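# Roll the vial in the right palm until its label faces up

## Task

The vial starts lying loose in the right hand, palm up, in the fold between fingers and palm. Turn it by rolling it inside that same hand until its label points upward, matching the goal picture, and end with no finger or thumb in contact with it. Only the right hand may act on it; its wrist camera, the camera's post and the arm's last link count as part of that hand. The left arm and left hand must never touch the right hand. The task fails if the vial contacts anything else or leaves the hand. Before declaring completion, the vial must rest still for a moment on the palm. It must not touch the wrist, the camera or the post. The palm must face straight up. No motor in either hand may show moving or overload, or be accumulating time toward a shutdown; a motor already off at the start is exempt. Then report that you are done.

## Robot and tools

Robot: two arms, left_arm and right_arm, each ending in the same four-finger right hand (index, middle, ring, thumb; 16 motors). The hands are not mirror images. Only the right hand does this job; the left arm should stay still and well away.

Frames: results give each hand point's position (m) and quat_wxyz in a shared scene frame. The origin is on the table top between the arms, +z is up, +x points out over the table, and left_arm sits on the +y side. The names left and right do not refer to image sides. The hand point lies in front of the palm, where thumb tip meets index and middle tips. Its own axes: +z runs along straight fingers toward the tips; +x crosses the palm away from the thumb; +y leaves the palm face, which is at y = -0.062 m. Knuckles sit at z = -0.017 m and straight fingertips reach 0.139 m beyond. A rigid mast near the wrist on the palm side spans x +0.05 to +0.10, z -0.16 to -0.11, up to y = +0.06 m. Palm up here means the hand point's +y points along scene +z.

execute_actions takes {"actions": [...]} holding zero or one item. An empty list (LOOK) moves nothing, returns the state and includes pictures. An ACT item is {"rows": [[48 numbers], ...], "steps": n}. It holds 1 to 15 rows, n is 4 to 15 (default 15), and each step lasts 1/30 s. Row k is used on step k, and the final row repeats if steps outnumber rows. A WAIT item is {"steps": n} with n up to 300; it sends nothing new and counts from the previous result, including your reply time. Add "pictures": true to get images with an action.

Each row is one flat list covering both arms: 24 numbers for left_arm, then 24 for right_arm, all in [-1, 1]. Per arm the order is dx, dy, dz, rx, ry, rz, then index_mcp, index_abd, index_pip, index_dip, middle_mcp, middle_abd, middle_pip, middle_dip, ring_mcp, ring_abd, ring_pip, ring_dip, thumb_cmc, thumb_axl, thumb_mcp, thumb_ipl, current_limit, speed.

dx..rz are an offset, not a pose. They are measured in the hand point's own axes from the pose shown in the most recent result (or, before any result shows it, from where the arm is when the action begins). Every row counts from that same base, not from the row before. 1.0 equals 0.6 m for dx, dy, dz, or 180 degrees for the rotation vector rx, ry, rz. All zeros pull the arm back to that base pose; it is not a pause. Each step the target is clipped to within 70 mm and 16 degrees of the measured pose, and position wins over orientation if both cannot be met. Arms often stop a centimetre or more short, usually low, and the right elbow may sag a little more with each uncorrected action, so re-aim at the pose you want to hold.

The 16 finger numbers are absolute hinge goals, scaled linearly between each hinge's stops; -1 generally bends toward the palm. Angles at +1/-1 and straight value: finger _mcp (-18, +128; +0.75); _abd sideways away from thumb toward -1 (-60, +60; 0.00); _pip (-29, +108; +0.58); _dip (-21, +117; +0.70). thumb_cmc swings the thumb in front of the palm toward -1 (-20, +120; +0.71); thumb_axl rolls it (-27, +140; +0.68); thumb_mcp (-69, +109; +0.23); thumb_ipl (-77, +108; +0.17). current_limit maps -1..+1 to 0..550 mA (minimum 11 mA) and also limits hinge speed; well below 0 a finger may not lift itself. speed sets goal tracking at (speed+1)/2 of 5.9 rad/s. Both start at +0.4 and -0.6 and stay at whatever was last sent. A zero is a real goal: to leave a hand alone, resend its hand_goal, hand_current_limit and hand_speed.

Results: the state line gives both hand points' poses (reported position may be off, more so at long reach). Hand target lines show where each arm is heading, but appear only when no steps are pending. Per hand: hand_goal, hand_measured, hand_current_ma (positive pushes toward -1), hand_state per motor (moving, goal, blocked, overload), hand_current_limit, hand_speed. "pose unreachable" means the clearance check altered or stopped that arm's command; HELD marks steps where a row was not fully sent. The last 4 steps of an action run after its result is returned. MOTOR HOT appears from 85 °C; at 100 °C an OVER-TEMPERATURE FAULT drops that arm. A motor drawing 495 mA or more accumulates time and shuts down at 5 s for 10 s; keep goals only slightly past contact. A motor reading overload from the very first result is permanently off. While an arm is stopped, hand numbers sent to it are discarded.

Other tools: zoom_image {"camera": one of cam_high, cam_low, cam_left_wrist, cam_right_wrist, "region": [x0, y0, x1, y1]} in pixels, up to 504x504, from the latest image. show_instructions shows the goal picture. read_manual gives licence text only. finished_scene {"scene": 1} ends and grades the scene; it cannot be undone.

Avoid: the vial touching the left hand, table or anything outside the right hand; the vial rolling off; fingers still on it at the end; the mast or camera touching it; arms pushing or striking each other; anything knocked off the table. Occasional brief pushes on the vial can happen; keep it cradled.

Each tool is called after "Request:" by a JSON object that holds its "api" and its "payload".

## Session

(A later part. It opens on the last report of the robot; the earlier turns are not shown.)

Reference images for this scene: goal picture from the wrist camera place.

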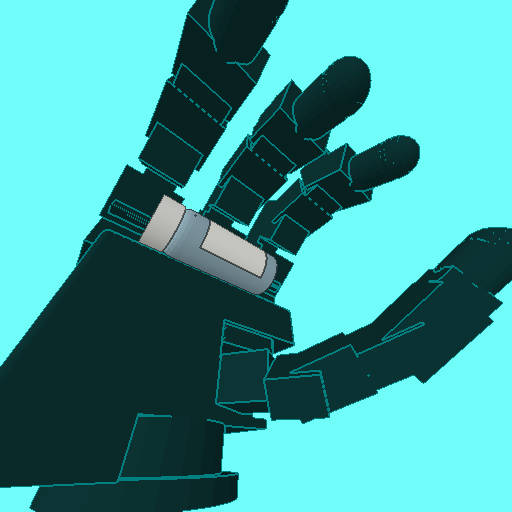

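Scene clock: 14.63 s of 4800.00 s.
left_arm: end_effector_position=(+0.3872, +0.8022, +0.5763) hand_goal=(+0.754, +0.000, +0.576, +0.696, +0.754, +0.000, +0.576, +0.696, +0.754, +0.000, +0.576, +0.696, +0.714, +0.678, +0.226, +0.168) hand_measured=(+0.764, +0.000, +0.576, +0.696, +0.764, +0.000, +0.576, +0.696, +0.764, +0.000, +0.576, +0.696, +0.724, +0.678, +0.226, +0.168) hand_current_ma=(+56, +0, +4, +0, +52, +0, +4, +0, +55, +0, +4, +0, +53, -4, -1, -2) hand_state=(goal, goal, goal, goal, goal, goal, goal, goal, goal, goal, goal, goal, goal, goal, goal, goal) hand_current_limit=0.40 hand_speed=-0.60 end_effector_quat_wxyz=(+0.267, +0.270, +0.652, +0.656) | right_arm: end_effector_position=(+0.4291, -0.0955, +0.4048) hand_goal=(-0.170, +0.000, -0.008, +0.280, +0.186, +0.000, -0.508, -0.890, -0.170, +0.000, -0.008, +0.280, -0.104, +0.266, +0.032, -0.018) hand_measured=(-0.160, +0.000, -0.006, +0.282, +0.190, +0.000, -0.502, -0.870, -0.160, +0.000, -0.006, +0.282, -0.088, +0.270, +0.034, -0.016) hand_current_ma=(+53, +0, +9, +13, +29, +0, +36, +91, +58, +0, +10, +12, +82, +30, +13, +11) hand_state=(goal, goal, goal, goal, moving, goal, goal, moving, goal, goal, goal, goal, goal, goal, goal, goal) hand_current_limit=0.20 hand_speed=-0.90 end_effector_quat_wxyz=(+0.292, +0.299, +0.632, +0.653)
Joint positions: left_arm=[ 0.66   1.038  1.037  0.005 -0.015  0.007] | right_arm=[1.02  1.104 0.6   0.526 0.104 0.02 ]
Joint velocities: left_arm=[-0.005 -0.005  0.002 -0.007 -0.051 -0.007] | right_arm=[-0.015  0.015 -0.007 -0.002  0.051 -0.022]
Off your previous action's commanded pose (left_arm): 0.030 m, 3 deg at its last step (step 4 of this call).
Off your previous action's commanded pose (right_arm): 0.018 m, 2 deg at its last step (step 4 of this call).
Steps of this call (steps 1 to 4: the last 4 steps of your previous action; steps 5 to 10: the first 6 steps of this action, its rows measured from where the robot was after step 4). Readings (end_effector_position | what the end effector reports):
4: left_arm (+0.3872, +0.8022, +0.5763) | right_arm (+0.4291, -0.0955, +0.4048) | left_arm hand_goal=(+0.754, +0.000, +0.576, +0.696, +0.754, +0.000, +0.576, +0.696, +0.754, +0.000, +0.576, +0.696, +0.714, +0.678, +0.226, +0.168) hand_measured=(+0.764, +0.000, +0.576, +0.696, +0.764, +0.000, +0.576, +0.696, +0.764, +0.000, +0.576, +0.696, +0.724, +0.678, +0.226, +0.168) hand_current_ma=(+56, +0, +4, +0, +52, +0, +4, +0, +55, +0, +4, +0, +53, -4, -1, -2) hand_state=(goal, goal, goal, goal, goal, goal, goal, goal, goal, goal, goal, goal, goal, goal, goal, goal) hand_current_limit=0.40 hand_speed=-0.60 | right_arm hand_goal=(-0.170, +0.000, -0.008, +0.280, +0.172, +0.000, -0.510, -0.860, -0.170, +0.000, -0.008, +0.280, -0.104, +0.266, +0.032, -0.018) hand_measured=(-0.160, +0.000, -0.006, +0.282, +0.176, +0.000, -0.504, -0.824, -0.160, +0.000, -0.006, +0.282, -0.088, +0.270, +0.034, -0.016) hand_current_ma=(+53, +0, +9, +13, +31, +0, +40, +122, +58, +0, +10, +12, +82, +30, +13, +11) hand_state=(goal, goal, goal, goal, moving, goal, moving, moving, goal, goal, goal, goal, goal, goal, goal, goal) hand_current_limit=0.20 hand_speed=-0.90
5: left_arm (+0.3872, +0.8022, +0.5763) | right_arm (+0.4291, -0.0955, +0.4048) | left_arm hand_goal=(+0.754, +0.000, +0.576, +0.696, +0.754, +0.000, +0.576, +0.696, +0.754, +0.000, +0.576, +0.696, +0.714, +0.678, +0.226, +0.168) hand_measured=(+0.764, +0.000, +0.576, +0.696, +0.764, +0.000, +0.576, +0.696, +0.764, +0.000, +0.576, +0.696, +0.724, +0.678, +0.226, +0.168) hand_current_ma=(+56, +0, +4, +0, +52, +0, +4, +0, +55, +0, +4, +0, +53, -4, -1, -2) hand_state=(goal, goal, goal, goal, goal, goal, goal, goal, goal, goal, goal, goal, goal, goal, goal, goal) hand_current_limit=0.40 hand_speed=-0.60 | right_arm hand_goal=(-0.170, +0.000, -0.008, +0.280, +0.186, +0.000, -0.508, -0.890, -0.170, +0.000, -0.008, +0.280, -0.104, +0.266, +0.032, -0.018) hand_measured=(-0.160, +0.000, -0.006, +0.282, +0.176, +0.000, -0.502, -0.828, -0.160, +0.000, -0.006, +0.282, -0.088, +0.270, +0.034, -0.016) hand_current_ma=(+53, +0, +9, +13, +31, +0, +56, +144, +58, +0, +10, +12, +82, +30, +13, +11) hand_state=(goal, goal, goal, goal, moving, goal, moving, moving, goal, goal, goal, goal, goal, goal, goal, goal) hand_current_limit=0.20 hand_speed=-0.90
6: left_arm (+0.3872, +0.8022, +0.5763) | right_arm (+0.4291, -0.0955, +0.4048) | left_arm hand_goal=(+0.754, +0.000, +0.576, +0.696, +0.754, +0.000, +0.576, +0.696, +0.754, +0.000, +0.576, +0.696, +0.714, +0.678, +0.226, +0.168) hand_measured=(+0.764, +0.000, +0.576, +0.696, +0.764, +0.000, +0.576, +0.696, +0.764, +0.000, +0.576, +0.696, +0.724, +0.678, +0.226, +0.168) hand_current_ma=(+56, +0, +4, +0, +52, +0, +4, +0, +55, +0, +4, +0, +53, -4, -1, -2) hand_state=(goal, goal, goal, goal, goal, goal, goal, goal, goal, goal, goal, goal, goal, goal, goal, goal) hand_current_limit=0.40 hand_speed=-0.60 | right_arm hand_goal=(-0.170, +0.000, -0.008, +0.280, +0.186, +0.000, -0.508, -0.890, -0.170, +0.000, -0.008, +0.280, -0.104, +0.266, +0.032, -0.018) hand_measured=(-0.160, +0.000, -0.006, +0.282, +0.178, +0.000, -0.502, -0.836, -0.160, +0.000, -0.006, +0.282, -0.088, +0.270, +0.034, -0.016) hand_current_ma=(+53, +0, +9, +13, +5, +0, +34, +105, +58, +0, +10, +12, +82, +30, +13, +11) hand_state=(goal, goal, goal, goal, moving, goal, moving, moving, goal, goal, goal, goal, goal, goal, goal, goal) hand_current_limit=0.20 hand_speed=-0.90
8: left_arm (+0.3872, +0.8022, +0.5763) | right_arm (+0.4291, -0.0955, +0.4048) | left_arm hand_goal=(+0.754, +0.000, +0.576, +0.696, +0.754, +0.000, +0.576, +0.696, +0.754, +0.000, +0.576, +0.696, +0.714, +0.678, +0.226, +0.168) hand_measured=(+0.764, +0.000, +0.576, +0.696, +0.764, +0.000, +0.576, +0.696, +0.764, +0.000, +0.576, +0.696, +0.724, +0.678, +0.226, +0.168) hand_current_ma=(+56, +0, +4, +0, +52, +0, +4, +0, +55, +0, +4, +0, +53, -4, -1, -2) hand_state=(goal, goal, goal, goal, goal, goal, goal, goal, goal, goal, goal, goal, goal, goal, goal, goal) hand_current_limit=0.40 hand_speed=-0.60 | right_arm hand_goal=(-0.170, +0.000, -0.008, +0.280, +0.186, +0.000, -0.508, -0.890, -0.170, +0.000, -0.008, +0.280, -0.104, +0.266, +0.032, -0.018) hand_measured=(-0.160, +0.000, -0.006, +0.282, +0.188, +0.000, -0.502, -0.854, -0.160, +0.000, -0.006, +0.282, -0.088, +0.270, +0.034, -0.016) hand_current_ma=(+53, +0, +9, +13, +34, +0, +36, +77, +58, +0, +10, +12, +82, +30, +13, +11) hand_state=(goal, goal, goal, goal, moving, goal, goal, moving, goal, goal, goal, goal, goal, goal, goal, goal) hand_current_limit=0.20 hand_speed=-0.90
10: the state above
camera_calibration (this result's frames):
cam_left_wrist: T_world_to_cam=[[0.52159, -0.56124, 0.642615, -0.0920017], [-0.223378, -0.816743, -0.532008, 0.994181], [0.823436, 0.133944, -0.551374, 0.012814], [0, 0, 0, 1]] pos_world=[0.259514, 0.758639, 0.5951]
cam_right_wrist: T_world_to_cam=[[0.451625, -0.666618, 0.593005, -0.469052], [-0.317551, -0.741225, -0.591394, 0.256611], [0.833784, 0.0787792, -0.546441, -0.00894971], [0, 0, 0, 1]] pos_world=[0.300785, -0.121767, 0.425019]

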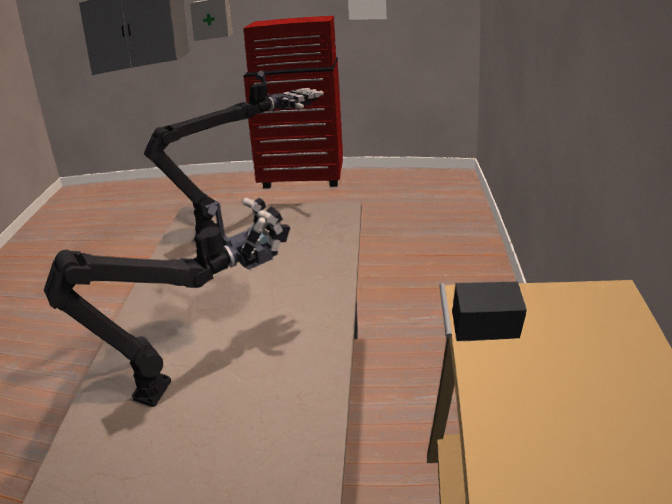

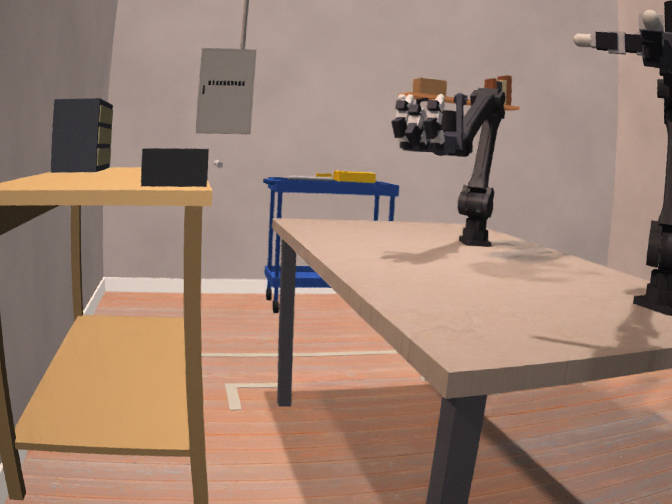

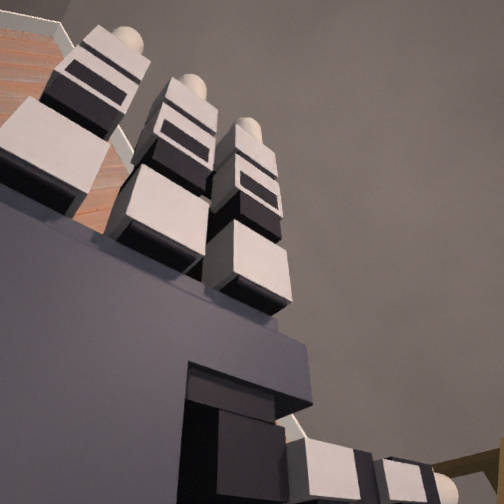

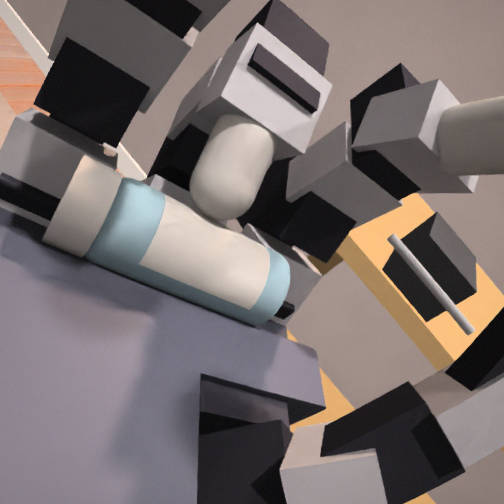

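Request:
{"api": "execute_actions", "payload": {"actions": [{"rows": [[0.0003,0.0478,-0.0121,-0.0166,0,0,0.754,0,0.576,0.696,0.754,0,0.576,0.696,0.754,0,0.576,0.696,0.714,0.678,0.226,0.168,0.4,-0.6,0.001,0.0303,0.0034,-0.0107,0.0003,0.0015,-0.17,0,-0.008,0.28,0.2,0,-0.52,-0.915,-0.17,0,-0.008,0.28,-0.104,0.266,0.032,-0.018,0.2,-0.9]], "steps": 4}]}}

Request:
{"api": "execute_actions", "payload": {"actions": [{"rows": [[0.0003,0.0478,-0.0121,-0.0166,0,0,0.754,0,0.576,0.696,0.754,0,0.576,0.696,0.754,0,0.576,0.696,0.714,0.678,0.226,0.168,0.4,-0.6,0.001,0.0303,0.0034,-0.0107,0.0003,0.0015,-0.17,0,-0.008,0.28,0.215,0,-0.53,-0.935,-0.17,0,-0.008,0.28,-0.104,0.266,0.032,-0.018,0.2,-0.9]], "steps": 4}]}}

Request:
{"api": "execute_actions", "payload": {"actions": [{"rows": [[0.0003,0.0478,-0.0121,-0.0166,0,0,0.754,0,0.576,0.696,0.754,0,0.576,0.696,0.754,0,0.576,0.696,0.714,0.678,0.226,0.168,0.4,-0.6,0.001,0.0303,0.0034,-0.0107,0.0003,0.0015,-0.17,0,-0.008,0.28,0.232,0,-0.542,-0.945,-0.17,0,-0.008,0.28,-0.104,0.266,0.032,-0.018,0.2,-0.9]], "steps": 9}], "pictures": true}}

Request:
{"api": "zoom_image", "payload": {"camera": "cam_right_wrist", "region": [30, 130, 330, 355]}}

Scene clock: 15.00 s of 4800.00 s.
left_arm: end_effector_position=(+0.3872, +0.8022, +0.5763) hand_goal=(+0.754, +0.000, +0.576, +0.696, +0.754, +0.000, +0.576, +0.696, +0.754, +0.000, +0.576, +0.696, +0.714, +0.678, +0.226, +0.168) hand_measured=(+0.764, +0.000, +0.576, +0.696, +0.764, +0.000, +0.576, +0.696, +0.764, +0.000, +0.576, +0.696, +0.724, +0.678, +0.226, +0.168) hand_current_ma=(+56, +0, +4, +0, +52, +0, +4, +0, +55, +0, +4, +0, +53, -4, -1, -2) hand_state=(goal, goal, goal, goal, goal, goal, goal, goal, goal, goal, goal, goal, goal, goal, goal, goal) hand_current_limit=0.40 hand_speed=-0.60 end_effector_quat_wxyz=(+0.267, +0.270, +0.652, +0.656) | right_arm: end_effector_position=(+0.4291, -0.0955, +0.4048) hand_goal=(-0.170, +0.000, -0.008, +0.280, +0.186, +0.000, -0.508, -0.890, -0.170, +0.000, -0.008, +0.280, -0.104, +0.266, +0.032, -0.018) hand_measured=(-0.160, +0.000, -0.006, +0.282, +0.192, +0.000, -0.502, -0.870, -0.160, +0.000, -0.006, +0.282, -0.088, +0.270, +0.034, -0.016) hand_current_ma=(+53, +0, +9, +13, +28, +0, +36, +99, +58, +0, +10, +12, +82, +30, +13, +11) hand_state=(goal, goal, goal, goal, goal, goal, goal, goal, goal, goal, goal, goal, goal, goal, goal, goal) hand_current_limit=0.20 hand_speed=-0.90 end_effector_quat_wxyz=(+0.292, +0.299, +0.632, +0.653)
Joint positions: left_arm=[ 0.66   1.038  1.037  0.005 -0.015  0.007] | right_arm=[1.02  1.104 0.6   0.526 0.104 0.02 ]
Joint velocities: left_arm=[-0.005  0.015  0.002 -0.012  0.007 -0.007] | right_arm=[ 0.005 -0.015 -0.007 -0.012  0.007 -0.007]
Off your previous action's commanded pose (left_arm): 0.030 m, 3 deg at its last step (step 4 of this call).
Off your previous action's commanded pose (right_arm): 0.018 m, 2 deg at its last step (step 4 of this call).
Kept back: the last 4 steps of this action.
Steps of this call (steps 1 to 4: the last 4 steps of your previous action; steps 5 to 11: nothing new was sent). Readings (end_effector_position | what the end effector reports):
1: left_arm (+0.3872, +0.8022, +0.5763) | right_arm (+0.4291, -0.0955, +0.4048) | left_arm hand_goal=(+0.754, +0.000, +0.576, +0.696, +0.754, +0.000, +0.576, +0.696, +0.754, +0.000, +0.576, +0.696, +0.714, +0.678, +0.226, +0.168) hand_measured=(+0.764, +0.000, +0.576, +0.696, +0.764, +0.000, +0.576, +0.696, +0.764, +0.000, +0.576, +0.696, +0.724, +0.678, +0.226, +0.168) hand_current_ma=(+56, +0, +4, +0, +52, +0, +4, +0, +55, +0, +4, +0, +53, -4, -1, -2) hand_state=(goal, goal, goal, goal, goal, goal, goal, goal, goal, goal, goal, goal, goal, goal, goal, goal) hand_current_limit=0.40 hand_speed=-0.60 | right_arm hand_goal=(-0.170, +0.000, -0.008, +0.280, +0.186, +0.000, -0.508, -0.890, -0.170, +0.000, -0.008, +0.280, -0.104, +0.266, +0.032, -0.018) hand_measured=(-0.160, +0.000, -0.006, +0.282, +0.192, +0.000, -0.502, -0.870, -0.160, +0.000, -0.006, +0.282, -0.088, +0.270, +0.034, -0.016) hand_current_ma=(+53, +0, +9, +13, +28, +0, +36, +99, +58, +0, +10, +12, +82, +30, +13, +11) hand_state=(goal, goal, goal, goal, goal, goal, goal, moving, goal, goal, goal, goal, goal, goal, goal, goal) hand_current_limit=0.20 hand_speed=-0.90
2: left_arm (+0.3872, +0.8022, +0.5763) | right_arm (+0.4291, -0.0955, +0.4048) | left_arm hand_goal=(+0.754, +0.000, +0.576, +0.696, +0.754, +0.000, +0.576, +0.696, +0.754, +0.000, +0.576, +0.696, +0.714, +0.678, +0.226, +0.168) hand_measured=(+0.764, +0.000, +0.576, +0.696, +0.764, +0.000, +0.576, +0.696, +0.764, +0.000, +0.576, +0.696, +0.724, +0.678, +0.226, +0.168) hand_current_ma=(+56, +0, +4, +0, +52, +0, +4, +0, +55, +0, +4, +0, +53, -4, -1, -2) hand_state=(goal, goal, goal, goal, goal, goal, goal, goal, goal, goal, goal, goal, goal, goal, goal, goal) hand_current_limit=0.40 hand_speed=-0.60 | right_arm hand_goal=(-0.170, +0.000, -0.008, +0.280, +0.186, +0.000, -0.508, -0.890, -0.170, +0.000, -0.008, +0.280, -0.104, +0.266, +0.032, -0.018) hand_measured=(-0.160, +0.000, -0.006, +0.282, +0.192, +0.000, -0.502, -0.870, -0.160, +0.000, -0.006, +0.282, -0.088, +0.270, +0.034, -0.016) hand_current_ma=(+53, +0, +9, +13, +28, +0, +36, +99, +58, +0, +10, +12, +82, +30, +13, +11) hand_state=(goal, goal, goal, goal, goal, goal, goal, goal, goal, goal, goal, goal, goal, goal, goal, goal) hand_current_limit=0.20 hand_speed=-0.90
4: left_arm (+0.3872, +0.8022, +0.5763) | right_arm (+0.4291, -0.0955, +0.4048) | left_arm hand_goal=(+0.754, +0.000, +0.576, +0.696, +0.754, +0.000, +0.576, +0.696, +0.754, +0.000, +0.576, +0.696, +0.714, +0.678, +0.226, +0.168) hand_measured=(+0.764, +0.000, +0.576, +0.696, +0.764, +0.000, +0.576, +0.696, +0.764, +0.000, +0.576, +0.696, +0.724, +0.678, +0.226, +0.168) hand_current_ma=(+56, +0, +4, +0, +52, +0, +4, +0, +55, +0, +4, +0, +53, -4, -1, -2) hand_state=(goal, goal, goal, goal, goal, goal, goal, goal, goal, goal, goal, goal, goal, goal, goal, goal) hand_current_limit=0.40 hand_speed=-0.60 | right_arm hand_goal=(-0.170, +0.000, -0.008, +0.280, +0.186, +0.000, -0.508, -0.890, -0.170, +0.000, -0.008, +0.280, -0.104, +0.266, +0.032, -0.018) hand_measured=(-0.160, +0.000, -0.006, +0.282, +0.192, +0.000, -0.502, -0.870, -0.160, +0.000, -0.006, +0.282, -0.088, +0.270, +0.034, -0.016) hand_current_ma=(+53, +0, +9, +13, +28, +0, +36, +99, +58, +0, +10, +12, +82, +30, +13, +11) hand_state=(goal, goal, goal, goal, goal, goal, goal, goal, goal, goal, goal, goal, goal, goal, goal, goal) hand_current_limit=0.20 hand_speed=-0.90
8: left_arm (+0.3872, +0.8022, +0.5763) | right_arm (+0.4291, -0.0955, +0.4048) | left_arm hand_goal=(+0.754, +0.000, +0.576, +0.696, +0.754, +0.000, +0.576, +0.696, +0.754, +0.000, +0.576, +0.696, +0.714, +0.678, +0.226, +0.168) hand_measured=(+0.764, +0.000, +0.576, +0.696, +0.764, +0.000, +0.576, +0.696, +0.764, +0.000, +0.576, +0.696, +0.724, +0.678, +0.226, +0.168) hand_current_ma=(+56, +0, +4, +0, +52, +0, +4, +0, +55, +0, +4, +0, +53, -4, -1, -2) hand_state=(goal, goal, goal, goal, goal, goal, goal, goal, goal, goal, goal, goal, goal, goal, goal, goal) hand_current_limit=0.40 hand_speed=-0.60 | right_arm hand_goal=(-0.170, +0.000, -0.008, +0.280, +0.186, +0.000, -0.508, -0.890, -0.170, +0.000, -0.008, +0.280, -0.104, +0.266, +0.032, -0.018) hand_measured=(-0.160, +0.000, -0.006, +0.282, +0.192, +0.000, -0.502, -0.870, -0.160, +0.000, -0.006, +0.282, -0.088, +0.270, +0.034, -0.016) hand_current_ma=(+53, +0, +9, +13, +28, +0, +36, +99, +58, +0, +10, +12, +82, +30, +13, +11) hand_state=(goal, goal, goal, goal, goal, goal, goal, goal, goal, goal, goal, goal, goal, goal, goal, goal) hand_current_limit=0.20 hand_speed=-0.90
11: the state above

Scene clock: 15.13 s of 4800.00 s.
left_arm: end_effector_position=(+0.3872, +0.8022, +0.5763) hand_goal=(+0.754, +0.000, +0.576, +0.696, +0.754, +0.000, +0.576, +0.696, +0.754, +0.000, +0.576, +0.696, +0.714, +0.678, +0.226, +0.168) hand_measured=(+0.764, +0.000, +0.576, +0.696, +0.764, +0.000, +0.576, +0.696, +0.764, +0.000, +0.576, +0.696, +0.724, +0.678, +0.226, +0.168) hand_current_ma=(+56, +0, +4, +0, +52, +0, +4, +0, +55, +0, +4, +0, +53, -4, -1, -2) hand_state=(goal, goal, goal, goal, goal, goal, goal, goal, goal, goal, goal, goal, goal, goal, goal, goal) hand_current_limit=0.40 hand_speed=-0.60 end_effector_quat_wxyz=(+0.267, +0.270, +0.652, +0.656) | right_arm: end_effector_position=(+0.4291, -0.0955, +0.4048) hand_goal=(-0.170, +0.000, -0.008, +0.280, +0.200, +0.000, -0.520, -0.914, -0.170, +0.000, -0.008, +0.280, -0.104, +0.266, +0.032, -0.018) hand_measured=(-0.160, +0.000, -0.006, +0.282, +0.202, +0.000, -0.504, -0.886, -0.160, +0.000, -0.006, +0.282, -0.088, +0.270, +0.034, -0.016) hand_current_ma=(+53, +0, +9, +13, +34, +0, +74, +84, +58, +0, +10, +12, +82, +30, +13, +11) hand_state=(goal, goal, goal, goal, moving, goal, moving, moving, goal, goal, goal, goal, goal, goal, goal, goal) hand_current_limit=0.20 hand_speed=-0.90 end_effector_quat_wxyz=(+0.292, +0.299, +0.632, +0.653)
Joint positions: left_arm=[ 0.66   1.038  1.037  0.005 -0.015  0.007] | right_arm=[1.02  1.104 0.6   0.526 0.104 0.02 ]
Joint velocities: left_arm=[ 0.005 -0.005 -0.017  0.012 -0.007  0.051] | right_arm=[-0.015 -0.005  0.017  0.012 -0.066  0.022]
Off your previous action's commanded pose (left_arm): 0.030 m, 3 deg at its last step (step 4 of this call).
Off your previous action's commanded pose (right_arm): 0.018 m, 2 deg at its last step (step 4 of this call).
Kept back: the last 4 steps of this action, its rows measured from the state above.
Steps of this call (steps 1 to 4: the last 4 steps of your previous action). Readings (end_effector_position | what the end effector reports):
1: left_arm (+0.3872, +0.8022, +0.5763) | right_arm (+0.4291, -0.0955, +0.4048) | left_arm hand_goal=(+0.754, +0.000, +0.576, +0.696, +0.754, +0.000, +0.576, +0.696, +0.754, +0.000, +0.576, +0.696, +0.714, +0.678, +0.226, +0.168) hand_measured=(+0.764, +0.000, +0.576, +0.696, +0.764, +0.000, +0.576, +0.696, +0.764, +0.000, +0.576, +0.696, +0.724, +0.678, +0.226, +0.168) hand_current_ma=(+56, +0, +4, +0, +52, +0, +4, +0, +55, +0, +4, +0, +53, -4, -1, -2) hand_state=(goal, goal, goal, goal, goal, goal, goal, goal, goal, goal, goal, goal, goal, goal, goal, goal) hand_current_limit=0.40 hand_speed=-0.60 | right_arm hand_goal=(-0.170, +0.000, -0.008, +0.280, +0.200, +0.000, -0.520, -0.914, -0.170, +0.000, -0.008, +0.280, -0.104, +0.266, +0.032, -0.018) hand_measured=(-0.160, +0.000, -0.006, +0.282, +0.192, +0.000, -0.502, -0.870, -0.160, +0.000, -0.006, +0.282, -0.088, +0.270, +0.034, -0.016) hand_current_ma=(+53, +0, +9, +13, +28, +0, +36, +99, +58, +0, +10, +12, +82, +30, +13, +11) hand_state=(goal, goal, goal, goal, moving, goal, moving, moving, goal, goal, goal, goal, goal, goal, goal, goal) hand_current_limit=0.20 hand_speed=-0.90
2: left_arm (+0.3872, +0.8022, +0.5763) | right_arm (+0.4291, -0.0955, +0.4048) | left_arm hand_goal=(+0.754, +0.000, +0.576, +0.696, +0.754, +0.000, +0.576, +0.696, +0.754, +0.000, +0.576, +0.696, +0.714, +0.678, +0.226, +0.168) hand_measured=(+0.764, +0.000, +0.576, +0.696, +0.764, +0.000, +0.576, +0.696, +0.764, +0.000, +0.576, +0.696, +0.724, +0.678, +0.226, +0.168) hand_current_ma=(+56, +0, +4, +0, +52, +0, +4, +0, +55, +0, +4, +0, +53, -4, -1, -2) hand_state=(goal, goal, goal, goal, goal, goal, goal, goal, goal, goal, goal, goal, goal, goal, goal, goal) hand_current_limit=0.40 hand_speed=-0.60 | right_arm hand_goal=(-0.170, +0.000, -0.008, +0.280, +0.200, +0.000, -0.520, -0.914, -0.170, +0.000, -0.008, +0.280, -0.104, +0.266, +0.032, -0.018) hand_measured=(-0.160, +0.000, -0.006, +0.282, +0.192, +0.000, -0.502, -0.872, -0.160, +0.000, -0.006, +0.282, -0.088, +0.270, +0.034, -0.016) hand_current_ma=(+53, +0, +9, +13, +7, +0, +81, +123, +58, +0, +10, +12, +82, +30, +13, +11) hand_state=(goal, goal, goal, goal, moving, goal, moving, moving, goal, goal, goal, goal, goal, goal, goal, goal) hand_current_limit=0.20 hand_speed=-0.90
4: the state above

Scene clock: 15.43 s of 4800.00 s.
left_arm: end_effector_position=(+0.3872, +0.8022, +0.5763) hand_goal=(+0.754, +0.000, +0.576, +0.696, +0.754, +0.000, +0.576, +0.696, +0.754, +0.000, +0.576, +0.696, +0.714, +0.678, +0.226, +0.168) hand_measured=(+0.764, +0.000, +0.576, +0.696, +0.764, +0.000, +0.576, +0.696, +0.764, +0.000, +0.576, +0.696, +0.724, +0.678, +0.226, +0.168) hand_current_ma=(+56, +0, +4, +0, +52, +0, +4, +0, +55, +0, +4, +0, +53, -4, -1, -2) hand_state=(goal, goal, goal, goal, goal, goal, goal, goal, goal, goal, goal, goal, goal, goal, goal, goal) hand_current_limit=0.40 hand_speed=-0.60 end_effector_quat_wxyz=(+0.267, +0.270, +0.652, +0.656) | right_arm: end_effector_position=(+0.4291, -0.0955, +0.4048) hand_goal=(-0.170, +0.000, -0.008, +0.280, +0.232, +0.000, -0.542, -0.944, -0.170, +0.000, -0.008, +0.280, -0.104, +0.266, +0.032, -0.018) hand_measured=(-0.160, +0.000, -0.006, +0.282, +0.236, +0.000, -0.528, -0.932, -0.160, +0.000, -0.006, +0.282, -0.088, +0.270, +0.034, -0.016) hand_current_ma=(+53, +0, +9, +13, +32, +0, +59, +51, +58, +0, +10, +12, +82, +30, +13, +11) hand_state=(goal, goal, goal, goal, moving, goal, moving, moving, goal, goal, goal, goal, goal, goal, goal, goal) hand_current_limit=0.20 hand_speed=-0.90 end_effector_quat_wxyz=(+0.292, +0.299, +0.632, +0.653)
Joint positions: left_arm=[ 0.66   1.038  1.037  0.005 -0.015  0.007] | right_arm=[1.02  1.104 0.6   0.526 0.104 0.02 ]
Joint velocities: left_arm=[ 0.005 -0.005  0.017 -0.007 -0.037 -0.037] | right_arm=[-0.015  0.005 -0.002  0.002 -0.081  0.037]
Off your previous action's commanded pose (left_arm): 0.030 m, 3 deg at its last step (step 4 of this call).
Off your previous action's commanded pose (right_arm): 0.018 m, 2 deg at its last step (step 4 of this call).
Steps of this call (steps 1 to 4: the last 4 steps of your previous action; steps 5 to 9: the first 5 steps of this action, its rows measured from where the robot was after step 4). Readings (end_effector_position | what the end effector reports):
4: left_arm (+0.3872, +0.8022, +0.5763) | right_arm (+0.4291, -0.0955, +0.4048) | left_arm hand_goal=(+0.754, +0.000, +0.576, +0.696, +0.754, +0.000, +0.576, +0.696, +0.754, +0.000, +0.576, +0.696, +0.714, +0.678, +0.226, +0.168) hand_measured=(+0.764, +0.000, +0.576, +0.696, +0.764, +0.000, +0.576, +0.696, +0.764, +0.000, +0.576, +0.696, +0.724, +0.678, +0.226, +0.168) hand_current_ma=(+56, +0, +4, +0, +52, +0, +4, +0, +55, +0, +4, +0, +53, -4, -1, -2) hand_state=(goal, goal, goal, goal, goal, goal, goal, goal, goal, goal, goal, goal, goal, goal, goal, goal) hand_current_limit=0.40 hand_speed=-0.60 | right_arm hand_goal=(-0.170, +0.000, -0.008, +0.280, +0.216, +0.000, -0.530, -0.934, -0.170, +0.000, -0.008, +0.280, -0.104, +0.266, +0.032, -0.018) hand_measured=(-0.160, +0.000, -0.006, +0.282, +0.216, +0.000, -0.512, -0.912, -0.160, +0.000, -0.006, +0.282, -0.088, +0.270, +0.034, -0.016) hand_current_ma=(+53, +0, +9, +13, +34, +0, +66, +64, +58, +0, +10, +12, +82, +30, +13, +11) hand_state=(goal, goal, goal, goal, moving, goal, moving, moving, goal, goal, goal, goal, goal, goal, goal, goal) hand_current_limit=0.20 hand_speed=-0.90
5: left_arm (+0.3872, +0.8022, +0.5763) | right_arm (+0.4291, -0.0955, +0.4048) | left_arm hand_goal=(+0.754, +0.000, +0.576, +0.696, +0.754, +0.000, +0.576, +0.696, +0.754, +0.000, +0.576, +0.696, +0.714, +0.678, +0.226, +0.168) hand_measured=(+0.764, +0.000, +0.576, +0.696, +0.764, +0.000, +0.576, +0.696, +0.764, +0.000, +0.576, +0.696, +0.724, +0.678, +0.226, +0.168) hand_current_ma=(+56, +0, +4, +0, +52, +0, +4, +0, +55, +0, +4, +0, +53, -4, -1, -2) hand_state=(goal, goal, goal, goal, goal, goal, goal, goal, goal, goal, goal, goal, goal, goal, goal, goal) hand_current_limit=0.40 hand_speed=-0.60 | right_arm hand_goal=(-0.170, +0.000, -0.008, +0.280, +0.232, +0.000, -0.542, -0.944, -0.170, +0.000, -0.008, +0.280, -0.104, +0.266, +0.032, -0.018) hand_measured=(-0.160, +0.000, -0.006, +0.282, +0.220, +0.000, -0.516, -0.918, -0.160, +0.000, -0.006, +0.282, -0.088, +0.270, +0.034, -0.016) hand_current_ma=(+53, +0, +9, +13, +32, +0, +70, +56, +58, +0, +10, +12, +82, +30, +13, +11) hand_state=(goal, goal, goal, goal, moving, goal, moving, moving, goal, goal, goal, goal, goal, goal, goal, goal) hand_current_limit=0.20 hand_speed=-0.90
6: left_arm (+0.3872, +0.8022, +0.5763) | right_arm (+0.4291, -0.0955, +0.4048) | left_arm hand_goal=(+0.754, +0.000, +0.576, +0.696, +0.754, +0.000, +0.576, +0.696, +0.754, +0.000, +0.576, +0.696, +0.714, +0.678, +0.226, +0.168) hand_measured=(+0.764, +0.000, +0.576, +0.696, +0.764, +0.000, +0.576, +0.696, +0.764, +0.000, +0.576, +0.696, +0.724, +0.678, +0.226, +0.168) hand_current_ma=(+56, +0, +4, +0, +52, +0, +4, +0, +55, +0, +4, +0, +53, -4, -1, -2) hand_state=(goal, goal, goal, goal, goal, goal, goal, goal, goal, goal, goal, goal, goal, goal, goal, goal) hand_current_limit=0.40 hand_speed=-0.60 | right_arm hand_goal=(-0.170, +0.000, -0.008, +0.280, +0.232, +0.000, -0.542, -0.944, -0.170, +0.000, -0.008, +0.280, -0.104, +0.266, +0.032, -0.018) hand_measured=(-0.160, +0.000, -0.006, +0.282, +0.222, +0.000, -0.516, -0.922, -0.160, +0.000, -0.006, +0.282, -0.088, +0.270, +0.034, -0.016) hand_current_ma=(+53, +0, +9, +13, +9, +0, +94, +83, +58, +0, +10, +12, +82, +30, +13, +11) hand_state=(goal, goal, goal, goal, moving, goal, moving, moving, goal, goal, goal, goal, goal, goal, goal, goal) hand_current_limit=0.20 hand_speed=-0.90
8: left_arm (+0.3872, +0.8022, +0.5763) | right_arm (+0.4291, -0.0955, +0.4048) | left_arm hand_goal=(+0.754, +0.000, +0.576, +0.696, +0.754, +0.000, +0.576, +0.696, +0.754, +0.000, +0.576, +0.696, +0.714, +0.678, +0.226, +0.168) hand_measured=(+0.764, +0.000, +0.576, +0.696, +0.764, +0.000, +0.576, +0.696, +0.764, +0.000, +0.576, +0.696, +0.724, +0.678, +0.226, +0.168) hand_current_ma=(+56, +0, +4, +0, +52, +0, +4, +0, +55, +0, +4, +0, +53, -4, -1, -2) hand_state=(goal, goal, goal, goal, goal, goal, goal, goal, goal, goal, goal, goal, goal, goal, goal, goal) hand_current_limit=0.40 hand_speed=-0.60 | right_arm hand_goal=(-0.170, +0.000, -0.008, +0.280, +0.232, +0.000, -0.542, -0.944, -0.170, +0.000, -0.008, +0.280, -0.104, +0.266, +0.032, -0.018) hand_measured=(-0.160, +0.000, -0.006, +0.282, +0.234, +0.000, -0.526, -0.930, -0.160, +0.000, -0.006, +0.282, -0.088, +0.270, +0.034, -0.016) hand_current_ma=(+53, +0, +9, +13, +36, +0, +55, +47, +58, +0, +10, +12, +82, +30, +13, +11) hand_state=(goal, goal, goal, goal, moving, goal, moving, moving, goal, goal, goal, goal, goal, goal, goal, goal) hand_current_limit=0.20 hand_speed=-0.90
9: the state above
camera_calibration (this result's frames):
cam_left_wrist: T_world_to_cam=[[0.52159, -0.56124, 0.642615, -0.0920017], [-0.223378, -0.816743, -0.532008, 0.994181], [0.823436, 0.133944, -0.551374, 0.012814], [0, 0, 0, 1]] pos_world=[0.259514, 0.758639, 0.5951]
cam_right_wrist: T_world_to_cam=[[0.451625, -0.666618, 0.593005, -0.469052], [-0.317551, -0.741225, -0.591394, 0.256611], [0.833784, 0.0787792, -0.546441, -0.00894971], [0, 0, 0, 1]] pos_world=[0.300785, -0.121767, 0.425019]

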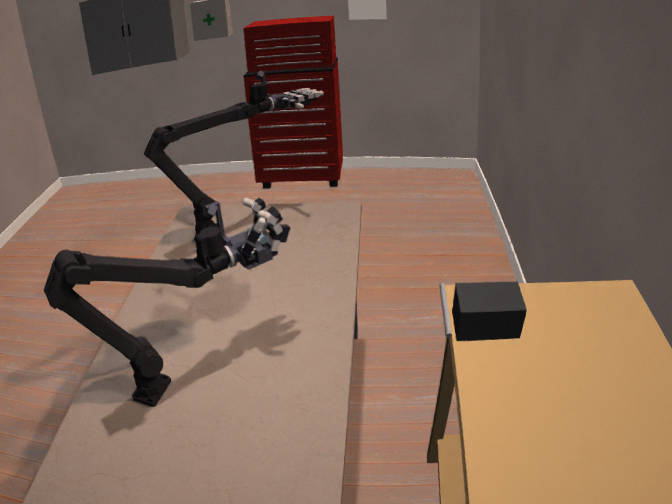

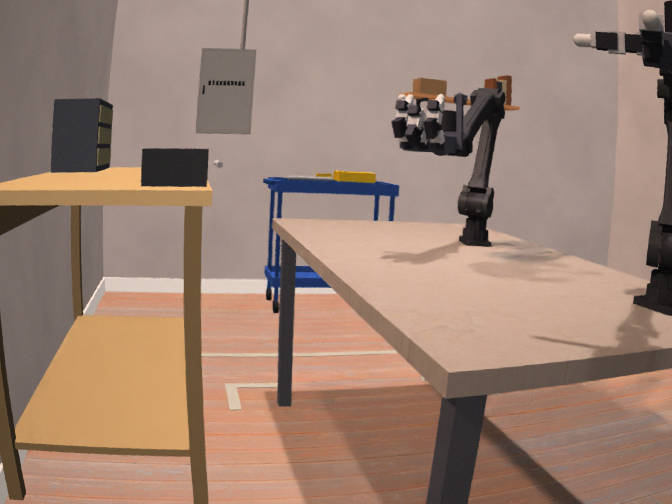

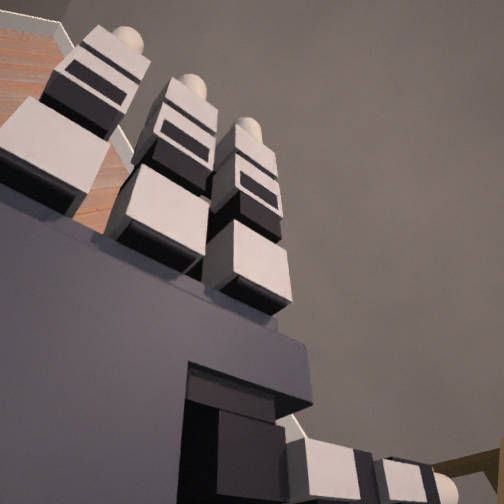

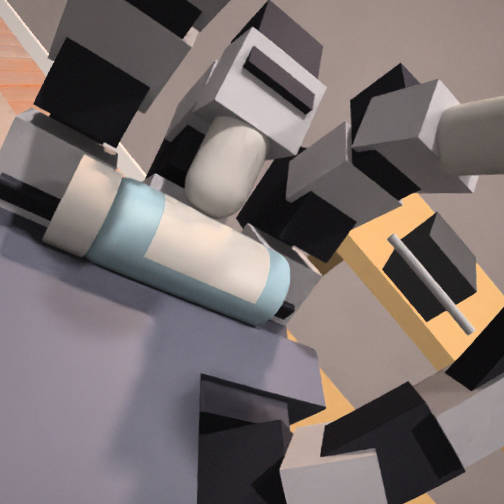

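Region (30, 130, 330, 355) of cam_right_wrist's 504x504 image, scaled by 1.680, with more detail than that image has; it fills the top 378 rows of this view, and the rest is white.

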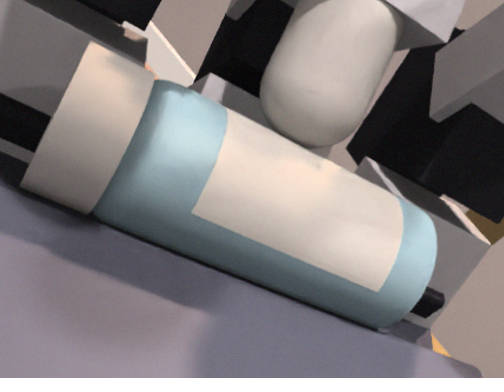

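Request:
{"api": "show_instructions", "payload": {}}

Reference images for this scene: goal picture from the wrist camera place.

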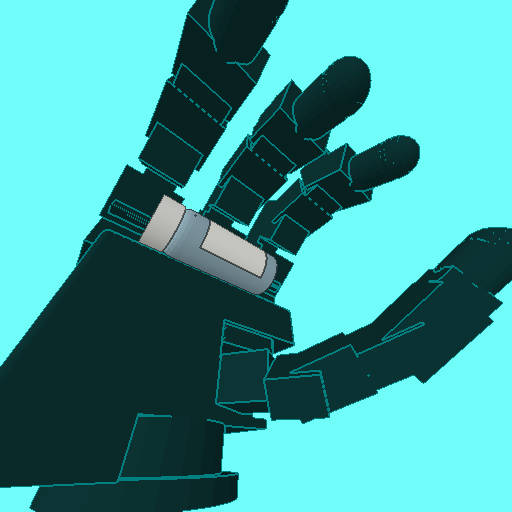

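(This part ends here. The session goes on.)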